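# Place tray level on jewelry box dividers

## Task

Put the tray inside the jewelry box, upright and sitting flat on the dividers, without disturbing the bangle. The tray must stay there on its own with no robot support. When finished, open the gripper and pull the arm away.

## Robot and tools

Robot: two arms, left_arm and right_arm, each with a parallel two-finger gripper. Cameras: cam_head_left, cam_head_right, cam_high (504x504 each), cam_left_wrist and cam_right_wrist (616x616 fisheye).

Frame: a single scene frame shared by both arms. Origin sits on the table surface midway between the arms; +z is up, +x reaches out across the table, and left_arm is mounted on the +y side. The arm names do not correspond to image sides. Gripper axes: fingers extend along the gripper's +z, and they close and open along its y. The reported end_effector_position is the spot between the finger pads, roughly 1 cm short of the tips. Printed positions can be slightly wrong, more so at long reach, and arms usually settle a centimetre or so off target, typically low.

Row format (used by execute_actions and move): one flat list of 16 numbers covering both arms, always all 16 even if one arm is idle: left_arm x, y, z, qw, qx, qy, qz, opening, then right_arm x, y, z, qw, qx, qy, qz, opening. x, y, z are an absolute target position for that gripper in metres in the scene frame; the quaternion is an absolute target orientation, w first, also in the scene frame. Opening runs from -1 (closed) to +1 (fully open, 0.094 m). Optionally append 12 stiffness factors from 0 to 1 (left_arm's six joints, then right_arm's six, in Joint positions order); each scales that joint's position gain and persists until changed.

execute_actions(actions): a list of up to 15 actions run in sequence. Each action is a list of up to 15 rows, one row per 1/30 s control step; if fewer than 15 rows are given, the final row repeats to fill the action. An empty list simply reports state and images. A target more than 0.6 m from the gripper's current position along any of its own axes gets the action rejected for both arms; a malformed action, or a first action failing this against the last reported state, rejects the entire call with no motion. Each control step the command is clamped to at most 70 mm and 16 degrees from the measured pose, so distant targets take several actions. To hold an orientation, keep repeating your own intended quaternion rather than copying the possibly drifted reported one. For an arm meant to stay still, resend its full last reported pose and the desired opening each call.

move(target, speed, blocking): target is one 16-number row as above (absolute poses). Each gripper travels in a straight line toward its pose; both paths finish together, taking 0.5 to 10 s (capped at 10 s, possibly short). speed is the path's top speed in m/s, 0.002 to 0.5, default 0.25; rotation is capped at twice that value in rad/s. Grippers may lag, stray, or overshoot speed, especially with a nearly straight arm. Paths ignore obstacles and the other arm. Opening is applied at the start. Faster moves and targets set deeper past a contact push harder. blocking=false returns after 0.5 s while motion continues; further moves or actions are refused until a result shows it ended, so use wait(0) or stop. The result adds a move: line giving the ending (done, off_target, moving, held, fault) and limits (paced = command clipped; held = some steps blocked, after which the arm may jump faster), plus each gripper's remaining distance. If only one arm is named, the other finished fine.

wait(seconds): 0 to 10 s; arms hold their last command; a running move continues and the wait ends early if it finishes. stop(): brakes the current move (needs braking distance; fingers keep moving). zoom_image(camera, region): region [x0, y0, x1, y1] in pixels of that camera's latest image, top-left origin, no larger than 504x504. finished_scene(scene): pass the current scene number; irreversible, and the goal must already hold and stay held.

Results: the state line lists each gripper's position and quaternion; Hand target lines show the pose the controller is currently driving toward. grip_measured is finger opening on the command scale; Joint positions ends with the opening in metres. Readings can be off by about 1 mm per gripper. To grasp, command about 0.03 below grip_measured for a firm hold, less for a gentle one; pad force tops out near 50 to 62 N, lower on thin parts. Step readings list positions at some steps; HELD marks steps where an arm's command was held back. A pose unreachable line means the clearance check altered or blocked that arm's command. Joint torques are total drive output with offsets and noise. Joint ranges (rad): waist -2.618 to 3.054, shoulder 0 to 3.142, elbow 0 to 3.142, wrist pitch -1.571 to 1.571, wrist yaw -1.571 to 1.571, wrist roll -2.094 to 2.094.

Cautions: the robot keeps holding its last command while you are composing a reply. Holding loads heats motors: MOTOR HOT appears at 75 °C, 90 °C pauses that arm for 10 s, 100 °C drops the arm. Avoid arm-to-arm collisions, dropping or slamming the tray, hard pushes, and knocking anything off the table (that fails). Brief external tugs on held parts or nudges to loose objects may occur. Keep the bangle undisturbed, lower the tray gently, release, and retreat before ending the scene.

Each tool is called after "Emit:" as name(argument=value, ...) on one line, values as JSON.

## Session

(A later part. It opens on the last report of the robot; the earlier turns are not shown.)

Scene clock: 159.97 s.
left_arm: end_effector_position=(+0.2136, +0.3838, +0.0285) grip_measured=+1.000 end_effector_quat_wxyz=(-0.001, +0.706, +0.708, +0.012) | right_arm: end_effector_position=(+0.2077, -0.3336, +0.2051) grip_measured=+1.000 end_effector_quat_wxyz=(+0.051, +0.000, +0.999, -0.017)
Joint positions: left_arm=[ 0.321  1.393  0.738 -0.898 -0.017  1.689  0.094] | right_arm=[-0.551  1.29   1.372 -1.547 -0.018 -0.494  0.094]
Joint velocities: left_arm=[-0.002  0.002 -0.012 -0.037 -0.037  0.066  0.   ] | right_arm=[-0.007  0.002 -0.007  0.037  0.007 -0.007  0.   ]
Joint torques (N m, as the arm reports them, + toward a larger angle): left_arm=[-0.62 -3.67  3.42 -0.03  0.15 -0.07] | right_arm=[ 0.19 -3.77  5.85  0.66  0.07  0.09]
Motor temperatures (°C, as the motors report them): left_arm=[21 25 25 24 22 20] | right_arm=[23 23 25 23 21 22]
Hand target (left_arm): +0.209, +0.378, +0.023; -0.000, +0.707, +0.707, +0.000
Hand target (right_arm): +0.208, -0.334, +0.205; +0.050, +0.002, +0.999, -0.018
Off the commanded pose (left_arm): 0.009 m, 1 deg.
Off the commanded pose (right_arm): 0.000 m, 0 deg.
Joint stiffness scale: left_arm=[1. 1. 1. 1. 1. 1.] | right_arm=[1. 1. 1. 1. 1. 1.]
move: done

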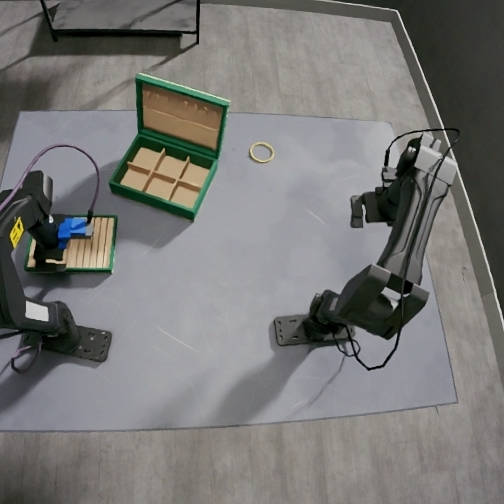

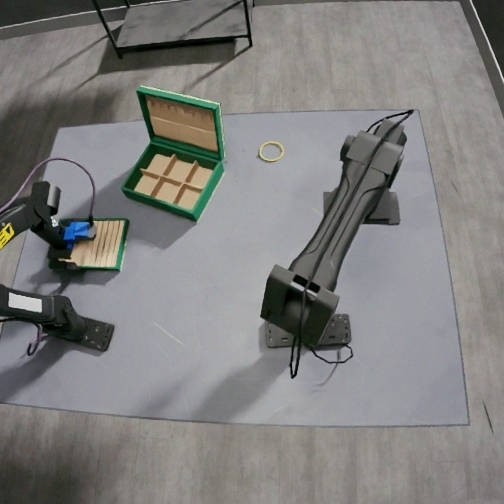

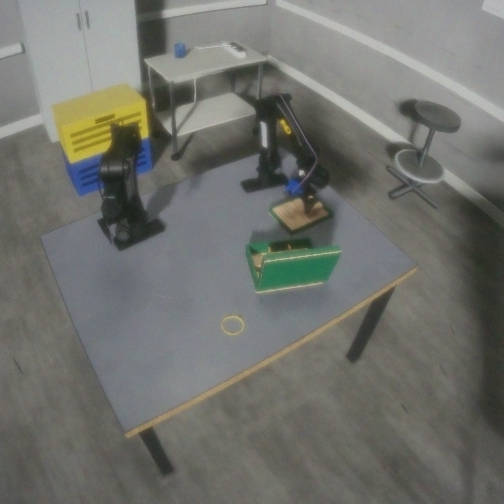

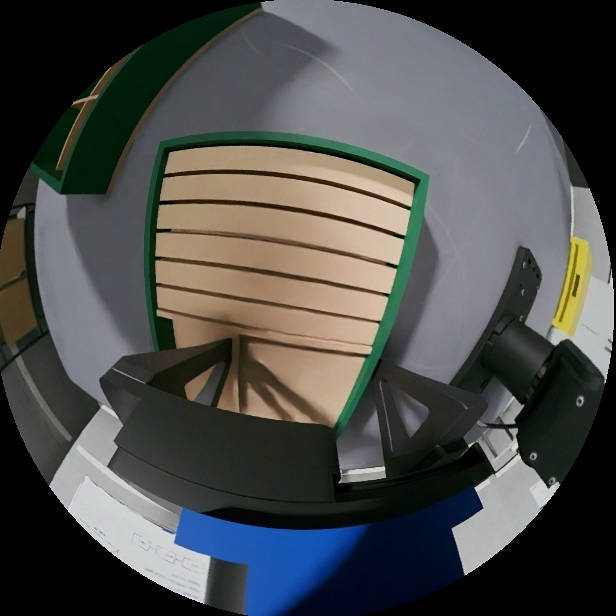

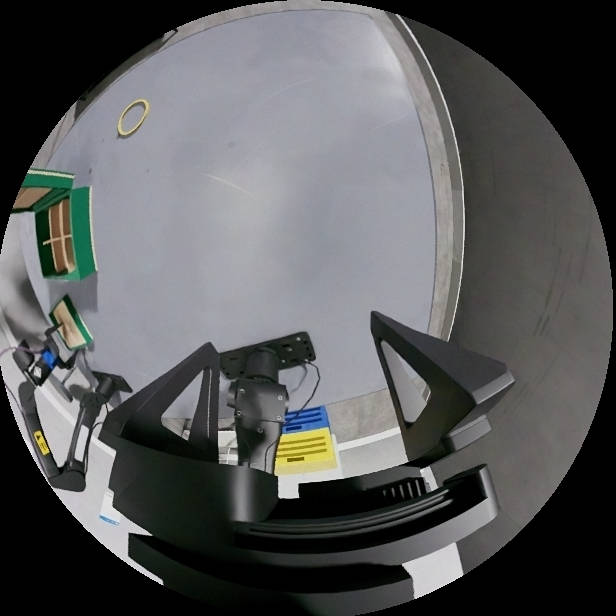

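Emit:
move(target=[0.211,0.381,0.026,0,0.707,0.707,0,0.6, 0.2076,-0.3337,0.2051,0.05,0.002,0.999,-0.018,1], speed=0.03)

Emit:
move(target=[0.211,0.381,0.075,0,0.707,0.707,0,0.6, 0.2076,-0.3337,0.2051,0.05,0.002,0.999,-0.018,1], speed=0.04)

Emit:
wait(seconds=5)

Scene clock: 169.60 s.
left_arm: end_effector_position=(+0.2146, +0.3840, +0.0285) grip_measured=+0.834 end_effector_quat_wxyz=(-0.000, +0.706, +0.708, +0.014) | right_arm: end_effector_position=(+0.2077, -0.3336, +0.2051) grip_measured=+1.000 end_effector_quat_wxyz=(+0.051, +0.000, +0.999, -0.017)
Joint positions: left_arm=[ 0.321  1.393  0.738 -0.894 -0.018  1.688  0.086] | right_arm=[-0.551  1.29   1.372 -1.547 -0.018 -0.494  0.094]
Joint velocities: left_arm=[-0.012 -0.002  0.022  0.007 -0.022 -0.066  0.001] | right_arm=[ 0.007 -0.027  0.007 -0.051 -0.007 -0.037  0.   ]
Joint torques (N m, as the arm reports them, + toward a larger angle): left_arm=[ 0.3  -3.49  4.71 -0.16  0.16  0.05] | right_arm=[ 0.18 -3.78  5.86  0.66  0.07  0.09]
Motor temperatures (°C, as the motors report them): left_arm=[21 24 24 24 22 20] | right_arm=[23 23 25 23 21 22]
Hand target (left_arm): +0.211, +0.381, +0.026; +0.000, +0.707, +0.707, +0.000
Hand target (right_arm): +0.208, -0.334, +0.205; +0.050, +0.002, +0.999, -0.018
Off the commanded pose (left_arm): 0.005 m, 2 deg.
Off the commanded pose (right_arm): 0.000 m, 0 deg.
Joint stiffness scale: left_arm=[1. 1. 1. 1. 1. 1.] | right_arm=[1. 1. 1. 1. 1. 1.]
move: done

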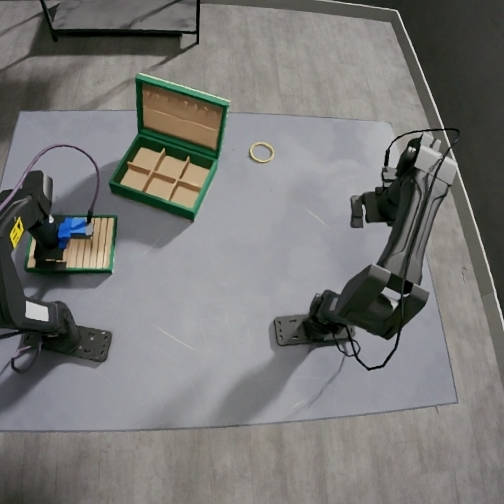

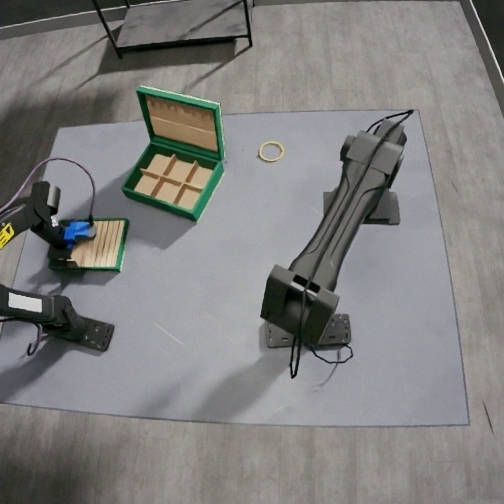

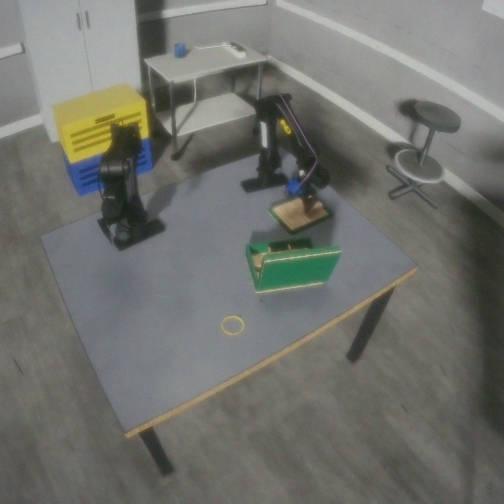

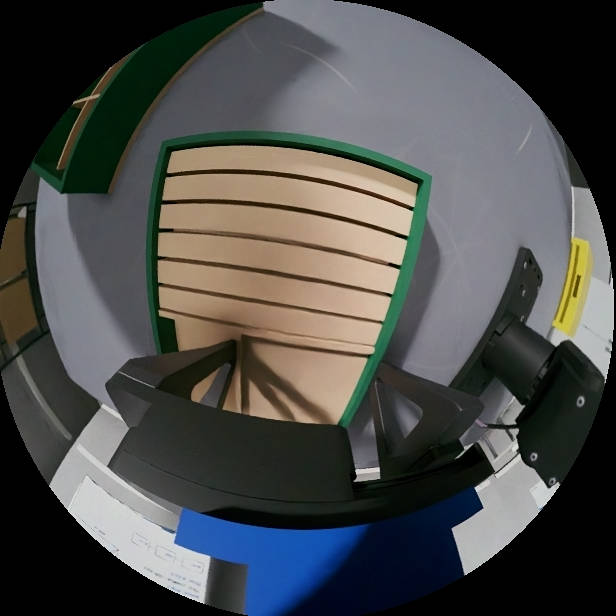

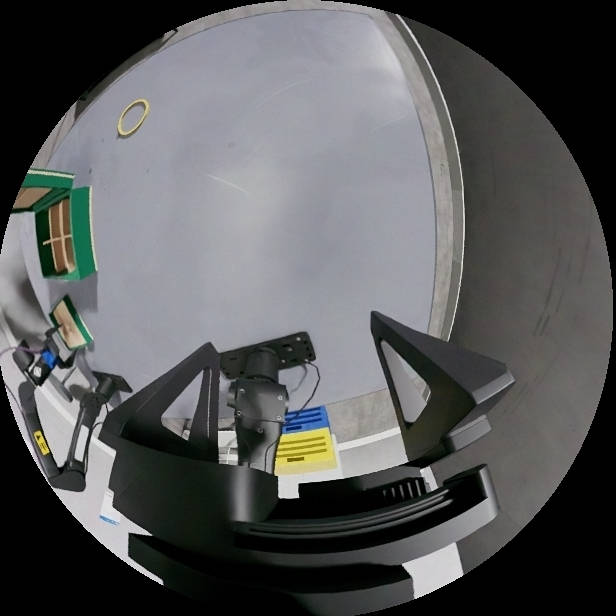

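Scene clock: 171.23 s.
left_arm: end_effector_position=(+0.2011, +0.3823, +0.0610) grip_measured=+0.834 end_effector_quat_wxyz=(-0.022, +0.706, +0.708, -0.013) | right_arm: end_effector_position=(+0.2077, -0.3336, +0.2051) grip_measured=+1.000 end_effector_quat_wxyz=(+0.051, +0.000, +0.999, -0.017)
Joint positions: left_arm=[ 0.321  1.36   0.849 -1.107 -0.018  1.689  0.086] | right_arm=[-0.551  1.29   1.372 -1.547 -0.018 -0.494  0.094]
Joint velocities: left_arm=[ 0.007  0.002 -0.007 -0.081  0.066  0.081 -0.   ] | right_arm=[ 0.007  0.007 -0.012  0.007 -0.007 -0.037  0.   ]
Joint torques (N m, as the arm reports them, + toward a larger angle): left_arm=[ 0.3  -6.09  7.77 -0.26  0.15  0.04] | right_arm=[ 0.2  -3.76  5.87  0.66  0.07  0.09]
Motor temperatures (°C, as the motors report them): left_arm=[21 25 25 24 22 20] | right_arm=[23 23 25 23 21 22]
Hand target (left_arm): +0.210, +0.381, +0.075; -0.000, +0.707, +0.707, +0.000
Hand target (right_arm): +0.208, -0.334, +0.205; +0.050, +0.002, +0.999, -0.018
Off the commanded pose (left_arm): 0.017 m, 3 deg.
Off the commanded pose (right_arm): 0.000 m, 0 deg.
Joint stiffness scale: left_arm=[1. 1. 1. 1. 1. 1.] | right_arm=[1. 1. 1. 1. 1. 1.]
move: off_target (left_arm)

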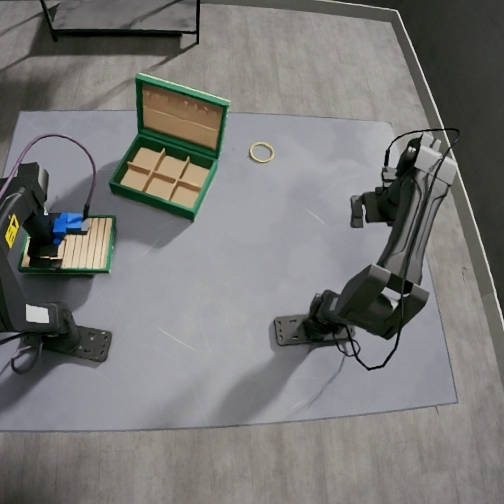

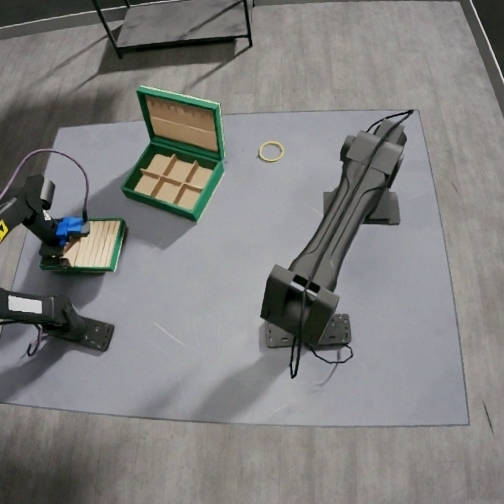

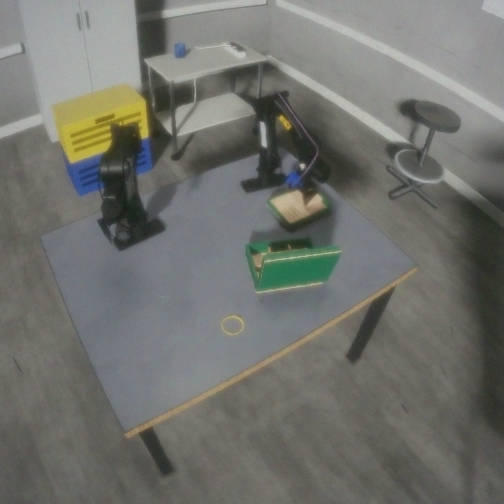

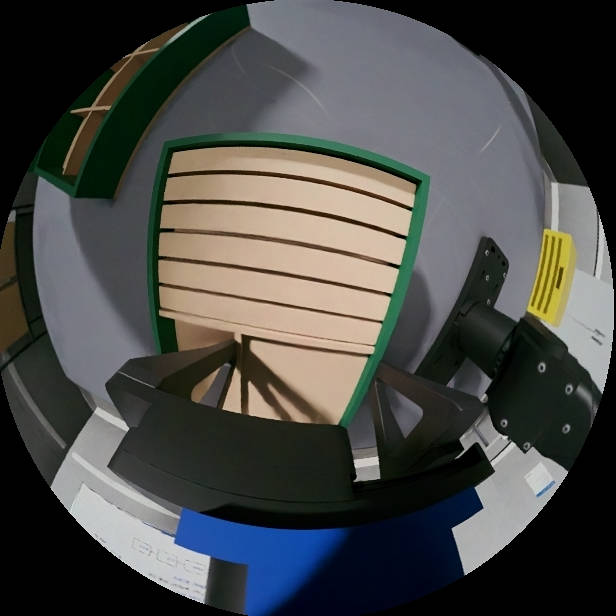

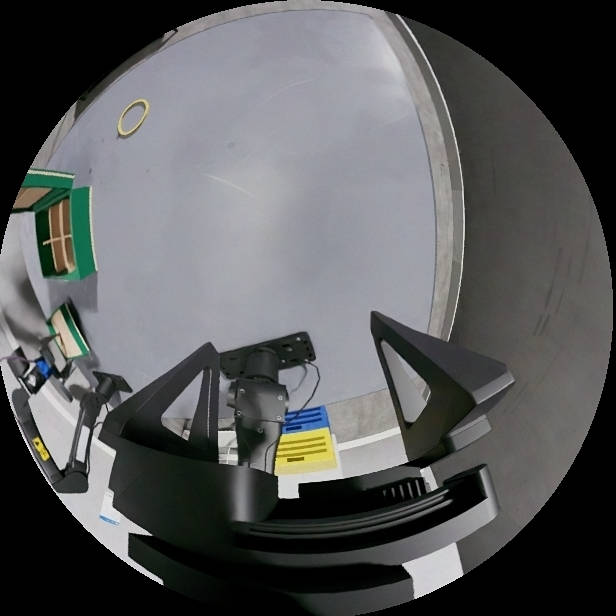

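Scene clock: 176.23 s.
left_arm: end_effector_position=(+0.2008, +0.3823, +0.0611) grip_measured=+0.834 end_effector_quat_wxyz=(-0.022, +0.706, +0.708, -0.014) | right_arm: end_effector_position=(+0.2077, -0.3336, +0.2051) grip_measured=+1.000 end_effector_quat_wxyz=(+0.051, +0.000, +0.999, -0.017)
Joint positions: left_arm=[ 0.321  1.36   0.849 -1.108 -0.018  1.689  0.086] | right_arm=[-0.551  1.29   1.372 -1.547 -0.018 -0.494  0.094]
Joint velocities: left_arm=[-0.007 -0.002  0.007 -0.022 -0.051 -0.037  0.   ] | right_arm=[ 0.012 -0.032 -0.022 -0.007 -0.051  0.037  0.   ]
Joint torques (N m, as the arm reports them, + toward a larger angle): left_arm=[ 0.3  -6.06  7.73 -0.35  0.14  0.05] | right_arm=[ 0.19 -3.78  5.84  0.67  0.07  0.09]
Motor temperatures (°C, as the motors report them): left_arm=[21 25 25 24 22 20] | right_arm=[23 23 25 23 21 22]
Hand target (left_arm): +0.210, +0.381, +0.075; -0.000, +0.707, +0.707, +0.000
Hand target (right_arm): +0.208, -0.334, +0.205; +0.050, +0.002, +0.999, -0.018
Off the commanded pose (left_arm): 0.017 m, 3 deg.
Off the commanded pose (right_arm): 0.000 m, 0 deg.
Joint stiffness scale: left_arm=[1. 1. 1. 1. 1. 1.] | right_arm=[1. 1. 1. 1. 1. 1.]
wait: 5.00 s; at rest by 0.17 s

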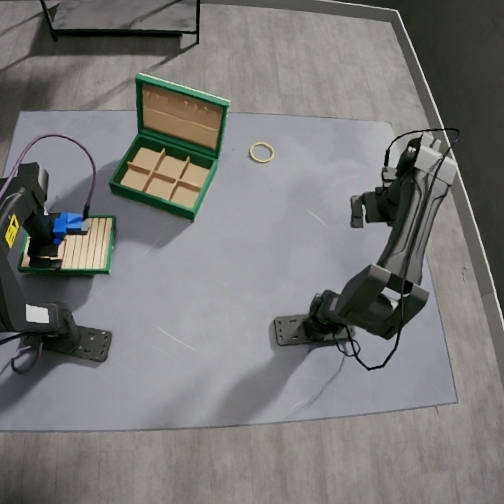

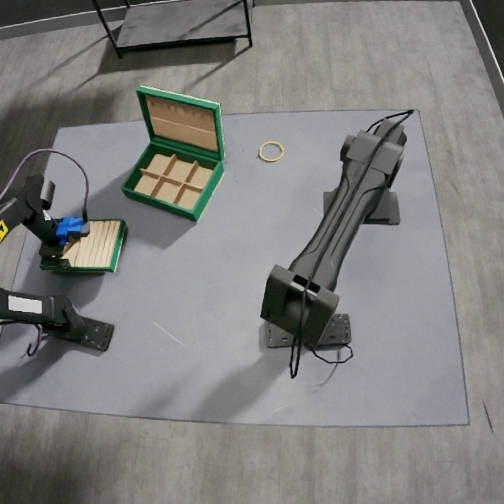

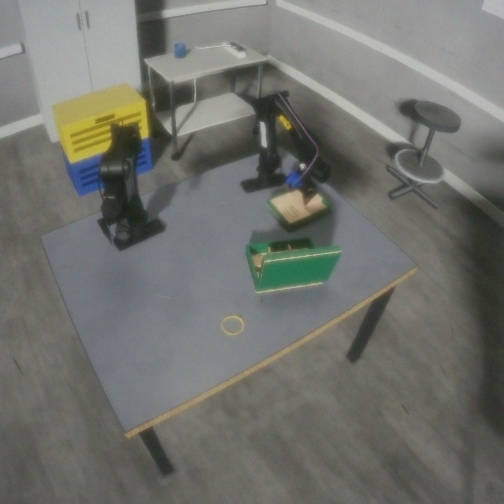

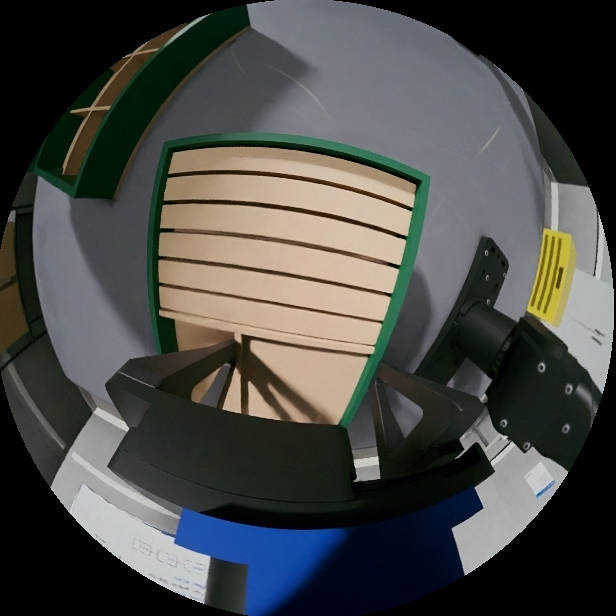

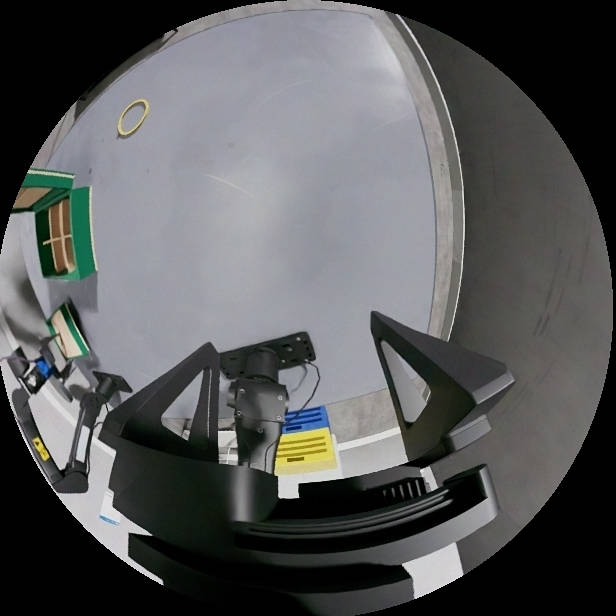

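Emit:
move(target=[0.22,0.37,0.14,0,0.707,0.707,0,0.6, 0.2076,-0.3337,0.2051,0.05,0.002,0.999,-0.018,1], speed=0.1)

Emit:
move(target=[0.43,0.18,0.13,0,0.829,0.559,0,0.6, 0.2076,-0.3337,0.2051,0.05,0.002,0.999,-0.018,1], speed=0.12)

Scene clock: 188.30 s.
left_arm: end_effector_position=(+0.2135, +0.3754, +0.1277) grip_measured=+0.834 end_effector_quat_wxyz=(-0.020, +0.706, +0.708, -0.008) | right_arm: end_effector_position=(+0.2077, -0.3336, +0.2051) grip_measured=+1.000 end_effector_quat_wxyz=(+0.051, +0.000, +0.999, -0.017)
Joint positions: left_arm=[ 0.279  1.36   1.116 -1.365 -0.019  1.645  0.086] | right_arm=[-0.551  1.29   1.372 -1.547 -0.018 -0.494  0.094]
Joint velocities: left_arm=[-0.007 -0.002 -0.027 -0.022  0.066  0.007  0.001] | right_arm=[-0.007  0.007 -0.007  0.051 -0.051 -0.037  0.   ]
Joint torques (N m, as the arm reports them, + toward a larger angle): left_arm=[-0.78 -5.57  7.98 -0.26  0.16 -0.08] | right_arm=[ 0.18 -3.76  5.86  0.66  0.07  0.09]
Motor temperatures (°C, as the motors report them): left_arm=[21 25 26 24 22 20] | right_arm=[23 23 25 23 21 22]
Hand target (left_arm): +0.219, +0.370, +0.140; +0.001, +0.707, +0.707, +0.000
Hand target (right_arm): +0.208, -0.334, +0.205; +0.050, +0.002, +0.999, -0.018
Off the commanded pose (left_arm): 0.015 m, 2 deg.
Off the commanded pose (right_arm): 0.000 m, 0 deg.
Joint stiffness scale: left_arm=[1. 1. 1. 1. 1. 1.] | right_arm=[1. 1. 1. 1. 1. 1.]
move: off_target (left_arm)

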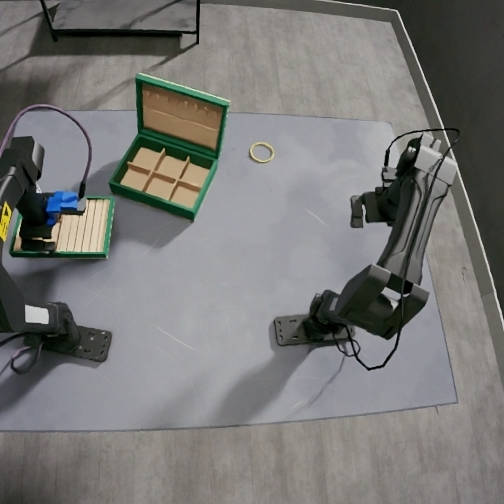

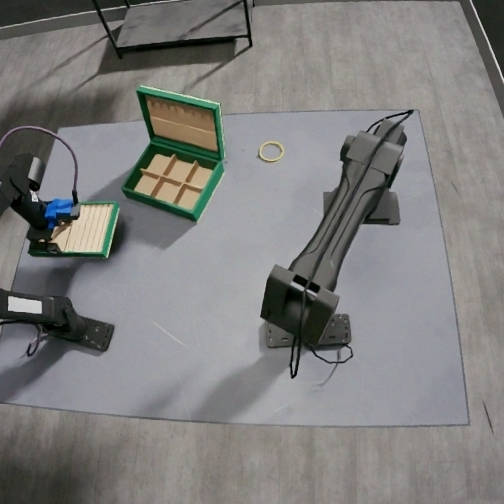

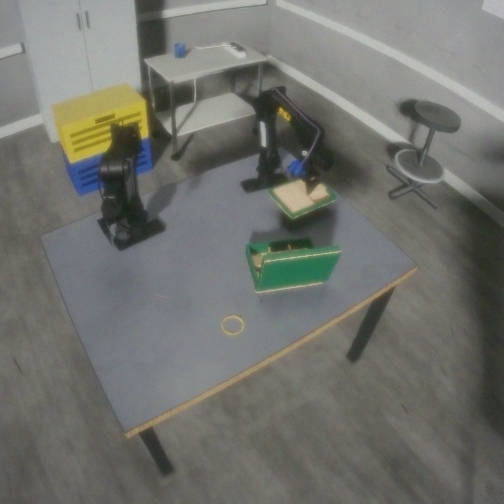

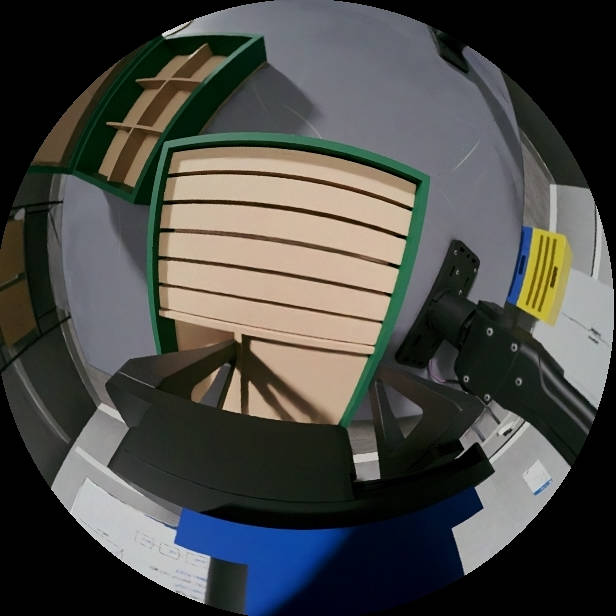

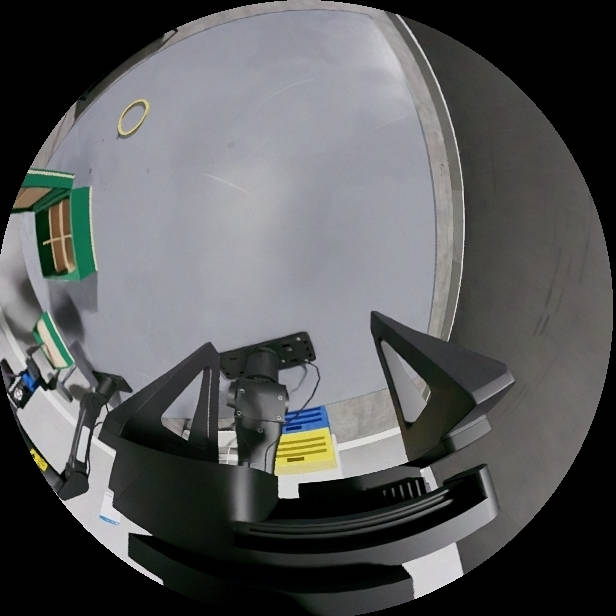

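Scene clock: 191.23 s.
left_arm: end_effector_position=(+0.4293, +0.1886, +0.1173) grip_measured=+0.834 end_effector_quat_wxyz=(-0.002, +0.826, +0.564, +0.010) | right_arm: end_effector_position=(+0.2077, -0.3336, +0.2051) grip_measured=+1.000 end_effector_quat_wxyz=(+0.051, +0.000, +0.999, -0.017)
Joint positions: left_arm=[-0.184  2.358  2.362 -1.566 -0.018  1.559  0.086] | right_arm=[-0.551  1.29   1.372 -1.547 -0.018 -0.494  0.094]
Joint velocities: left_arm=[-0.012 -0.002 -0.012 -0.037 -0.081 -0.007  0.001] | right_arm=[ 0.012 -0.022 -0.007  0.007 -0.066 -0.022  0.   ]
Joint torques (N m, as the arm reports them, + toward a larger angle): left_arm=[ -0.51 -14.39   7.95  -0.16   0.14   0.07] | right_arm=[ 0.18 -3.77  5.84  0.66  0.06  0.09]
Motor temperatures (°C, as the motors report them): left_arm=[21 26 26 24 22 20] | right_arm=[23 23 25 23 21 22]
Hand target (left_arm): +0.431, +0.182, +0.133; +0.021, +0.829, +0.559, +0.014
Hand target (right_arm): +0.208, -0.334, +0.205; +0.050, +0.002, +0.999, -0.018
Off the commanded pose (left_arm): 0.015 m, 1 deg.
Off the commanded pose (right_arm): 0.000 m, 0 deg.
Joint stiffness scale: left_arm=[1. 1. 1. 1. 1. 1.] | right_arm=[1. 1. 1. 1. 1. 1.]
joint sent to its limit (left arm) — the command would take joint 4 (wrist pitch) past its lower limit, so that joint was sent only as far as its limit.
move: off_target (left_arm)

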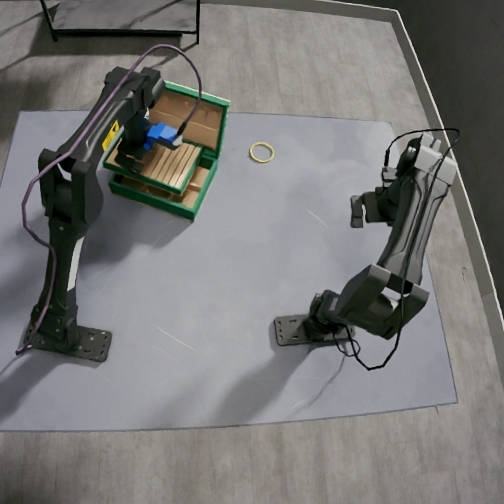

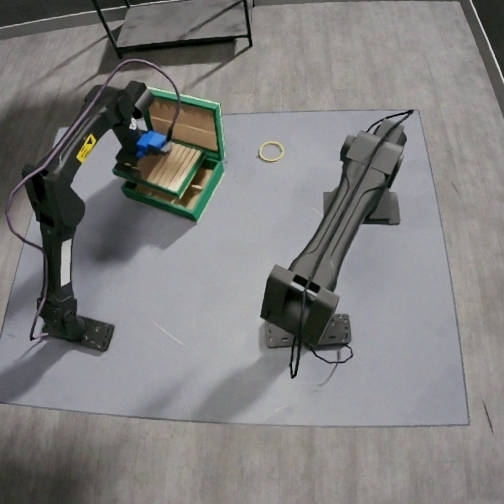

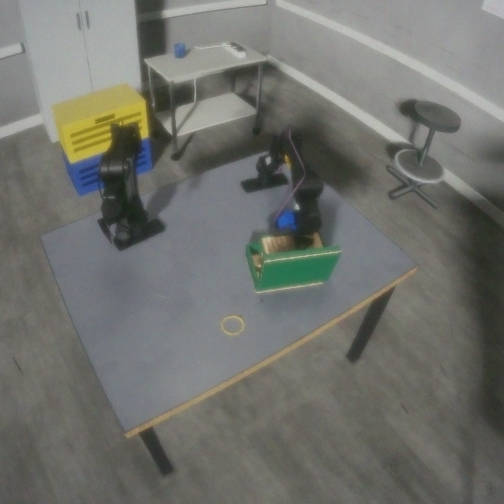

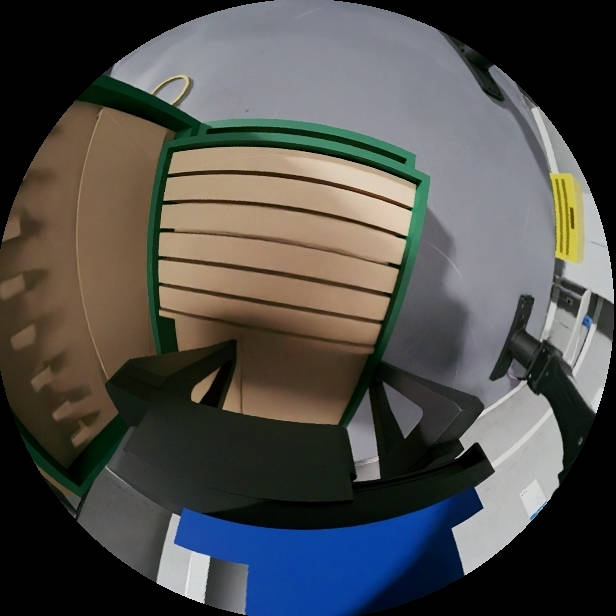

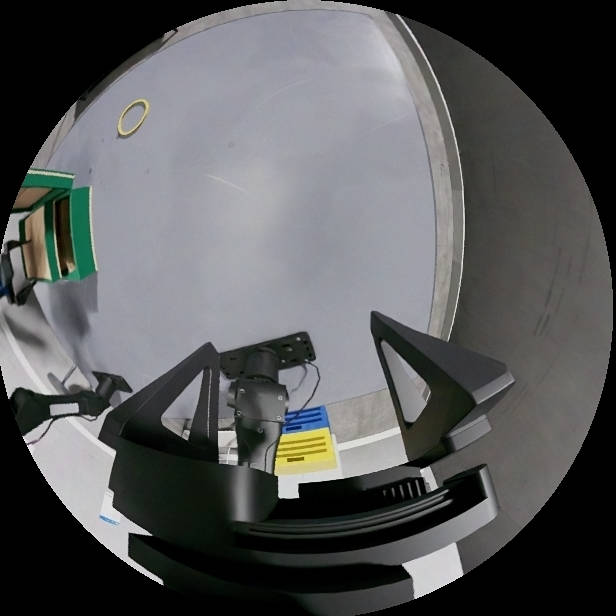

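Emit:
move(target=[0.42,0.157,0.105,0,0.829,0.559,0,0.6, 0.2076,-0.3337,0.2051,0.05,0.002,0.999,-0.018,1], speed=0.04)

Emit:
zoom_image(camera="cam_head_left", region=[80, 90, 240, 230])

Scene clock: 198.90 s.
left_arm: end_effector_position=(+0.4214, +0.1633, +0.1012) grip_measured=+0.834 end_effector_quat_wxyz=(-0.012, +0.829, +0.559, +0.003) | right_arm: end_effector_position=(+0.2077, -0.3336, +0.2051) grip_measured=+1.000 end_effector_quat_wxyz=(+0.051, +0.000, +0.999, -0.017)
Joint positions: left_arm=[-0.242  2.395  2.362 -1.555 -0.018  1.513  0.086] | right_arm=[-0.551  1.29   1.372 -1.547 -0.018 -0.494  0.094]
Joint velocities: left_arm=[-0.007  0.002 -0.017  0.022 -0.037 -0.066 -0.001] | right_arm=[-0.002 -0.012  0.022  0.022 -0.022  0.095  0.   ]
Joint torques (N m, as the arm reports them, + toward a larger angle): left_arm=[ -0.41 -14.56   4.6   -0.04   0.15  -0.03] | right_arm=[ 0.18 -3.78  5.85  0.66  0.07  0.09]
Motor temperatures (°C, as the motors report them): left_arm=[21 28 26 24 22 20] | right_arm=[23 23 25 23 21 22]
Hand target (left_arm): +0.420, +0.157, +0.105; +0.000, +0.829, +0.559, -0.000
Hand target (right_arm): +0.208, -0.334, +0.205; +0.050, +0.002, +0.999, -0.018
Off the commanded pose (left_arm): 0.008 m, 1 deg.
Off the commanded pose (right_arm): 0.000 m, 0 deg.
Joint stiffness scale: left_arm=[1. 1. 1. 1. 1. 1.] | right_arm=[1. 1. 1. 1. 1. 1.]
move: done

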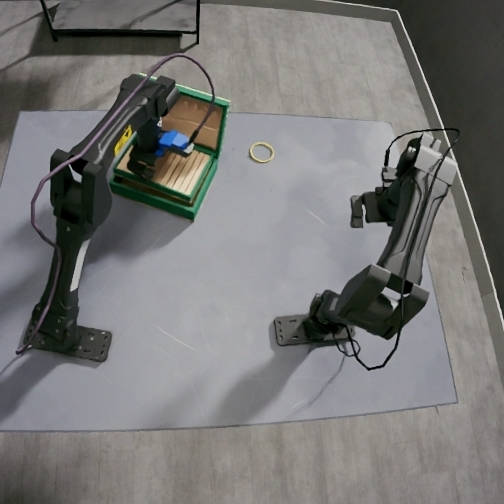

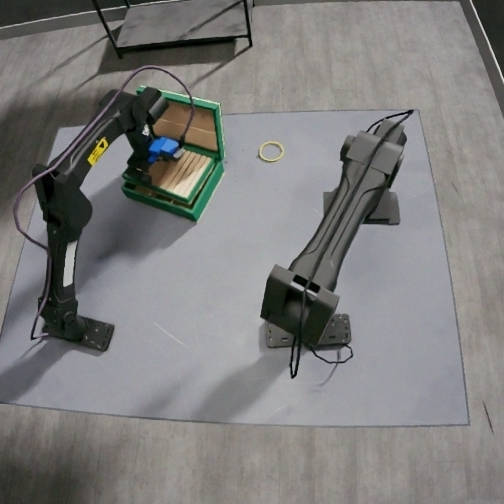

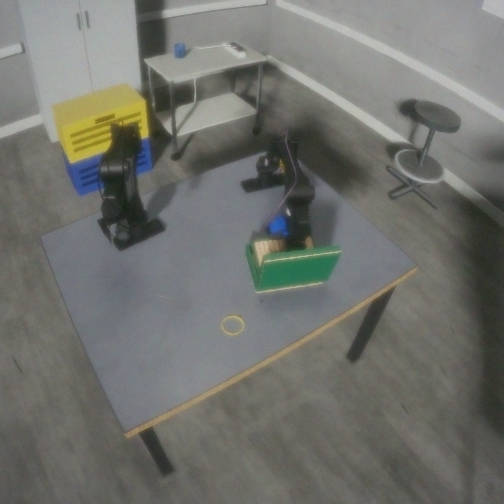

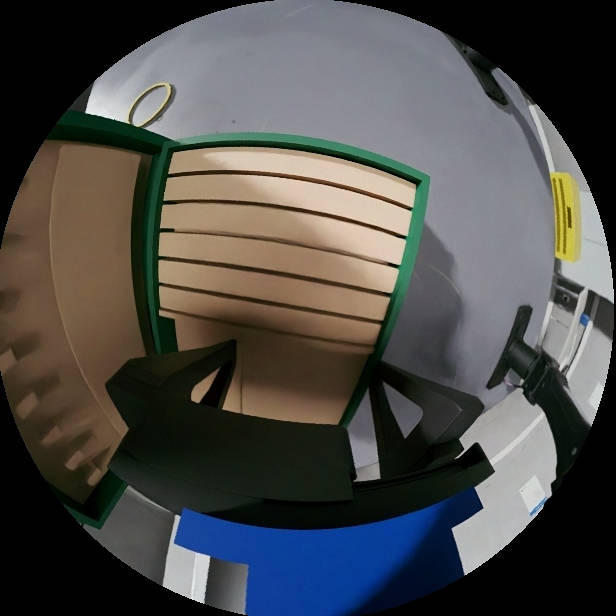

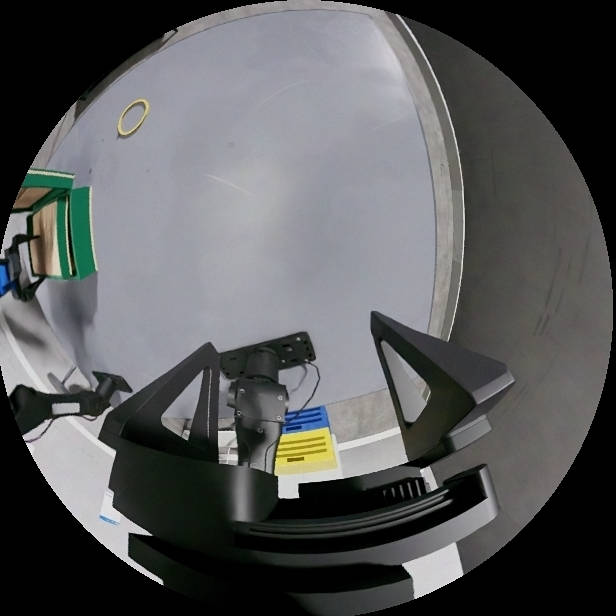

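Region (80, 90, 240, 230) of cam_head_left's 504x504 image, scaled by 3.150, with more detail than that image has; it fills the top 441 rows of this view, and the rest is white.

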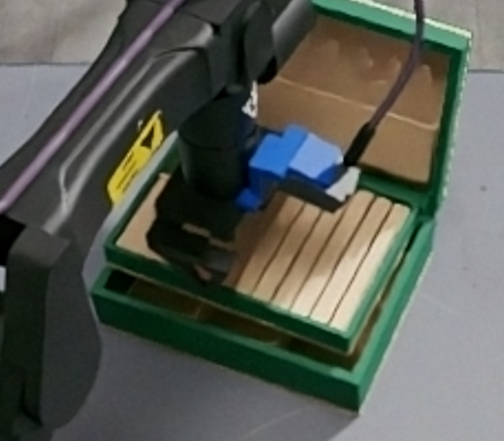

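Emit:
move(target=[0.42,0.157,0.088,0,0.829,0.559,0,0.6, 0.2076,-0.3337,0.2051,0.05,0.002,0.999,-0.018,1], speed=0.02)

Emit:
zoom_image(camera="cam_head_left", region=[80, 90, 240, 230])

Emit:
zoom_image(camera="cam_right_wrist", region=[0, 150, 140, 310])

Scene clock: 206.23 s.
left_arm: end_effector_position=(+0.4249, +0.1616, +0.0922) grip_measured=+0.834 end_effector_quat_wxyz=(-0.001, +0.828, +0.561, +0.010) | right_arm: end_effector_position=(+0.2077, -0.3336, +0.2051) grip_measured=+1.000 end_effector_quat_wxyz=(+0.051, +0.000, +0.999, -0.017)
Joint positions: left_arm=[-0.242  2.37   2.28  -1.474 -0.018  1.508  0.086] | right_arm=[-0.551  1.29   1.372 -1.547 -0.018 -0.494  0.094]
Joint velocities: left_arm=[ 0.002 -0.002 -0.007  0.081  0.051  0.007 -0.001] | right_arm=[-0.046 -0.012 -0.007 -0.037 -0.037 -0.007  0.   ]
Joint torques (N m, as the arm reports them, + toward a larger angle): left_arm=[ -0.49 -13.76   3.12  -0.01   0.17   0.05] | right_arm=[ 0.19 -3.76  5.84  0.66  0.07  0.1 ]
Motor temperatures (°C, as the motors report them): left_arm=[21 30 26 24 22 20] | right_arm=[23 23 25 23 21 22]
Hand target (left_arm): +0.420, +0.157, +0.088; -0.001, +0.829, +0.559, -0.000
Hand target (right_arm): +0.208, -0.334, +0.205; +0.050, +0.002, +0.999, -0.018
Off the commanded pose (left_arm): 0.008 m, 1 deg.
Off the commanded pose (right_arm): 0.000 m, 0 deg.
Joint stiffness scale: left_arm=[1. 1. 1. 1. 1. 1.] | right_arm=[1. 1. 1. 1. 1. 1.]
move: done

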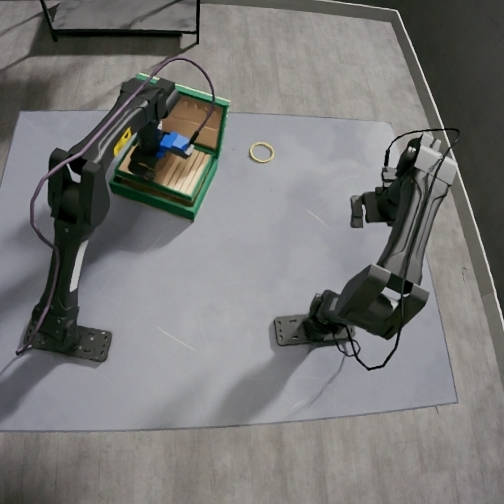

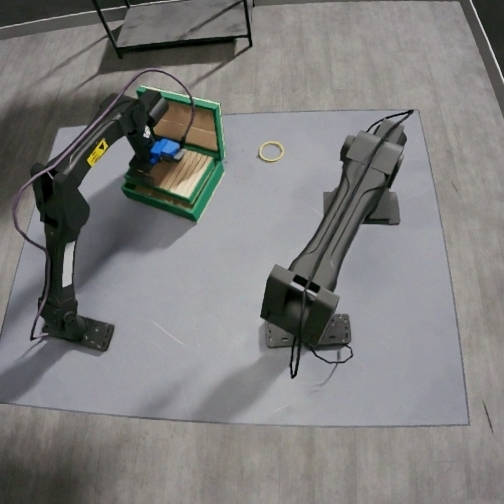

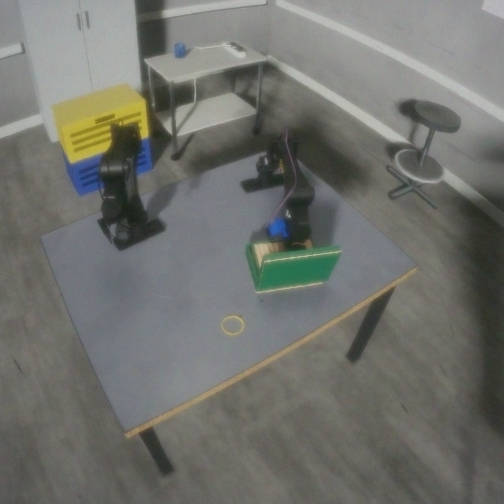

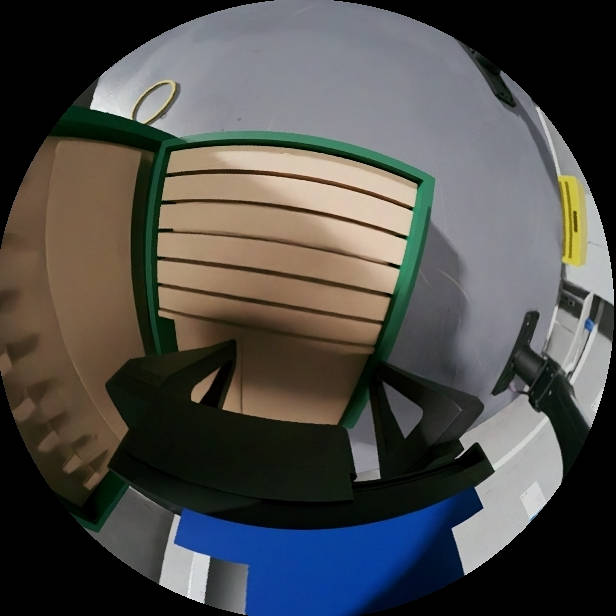

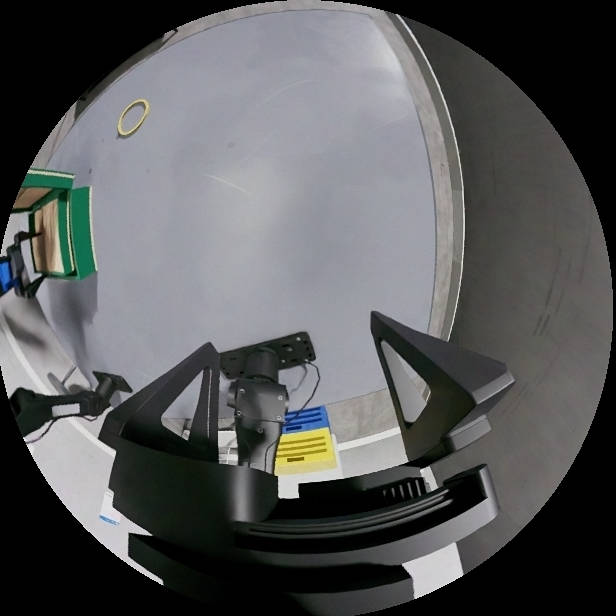

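Region (80, 90, 240, 230) of cam_head_left's 504x504 image, scaled by 3.150, with more detail than that image has; it fills the top 441 rows of this view, and the rest is white.

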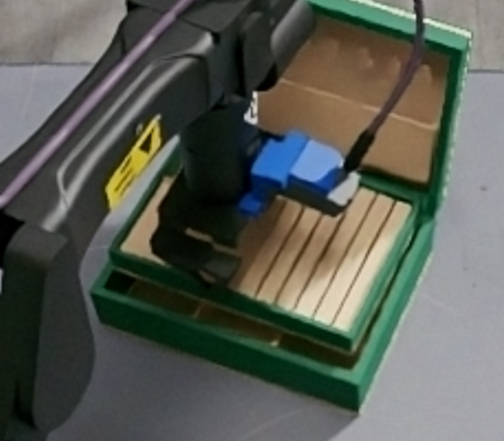

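Region (0, 150, 140, 310) of cam_right_wrist's 616x616 image, scaled by 3.150, with more detail than that image has; it fills the left 441 columns of this view, and the rest is white.

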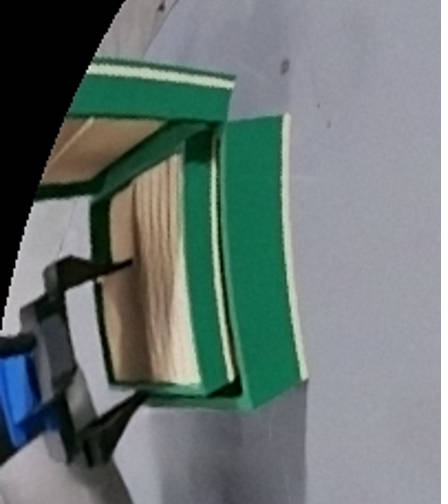

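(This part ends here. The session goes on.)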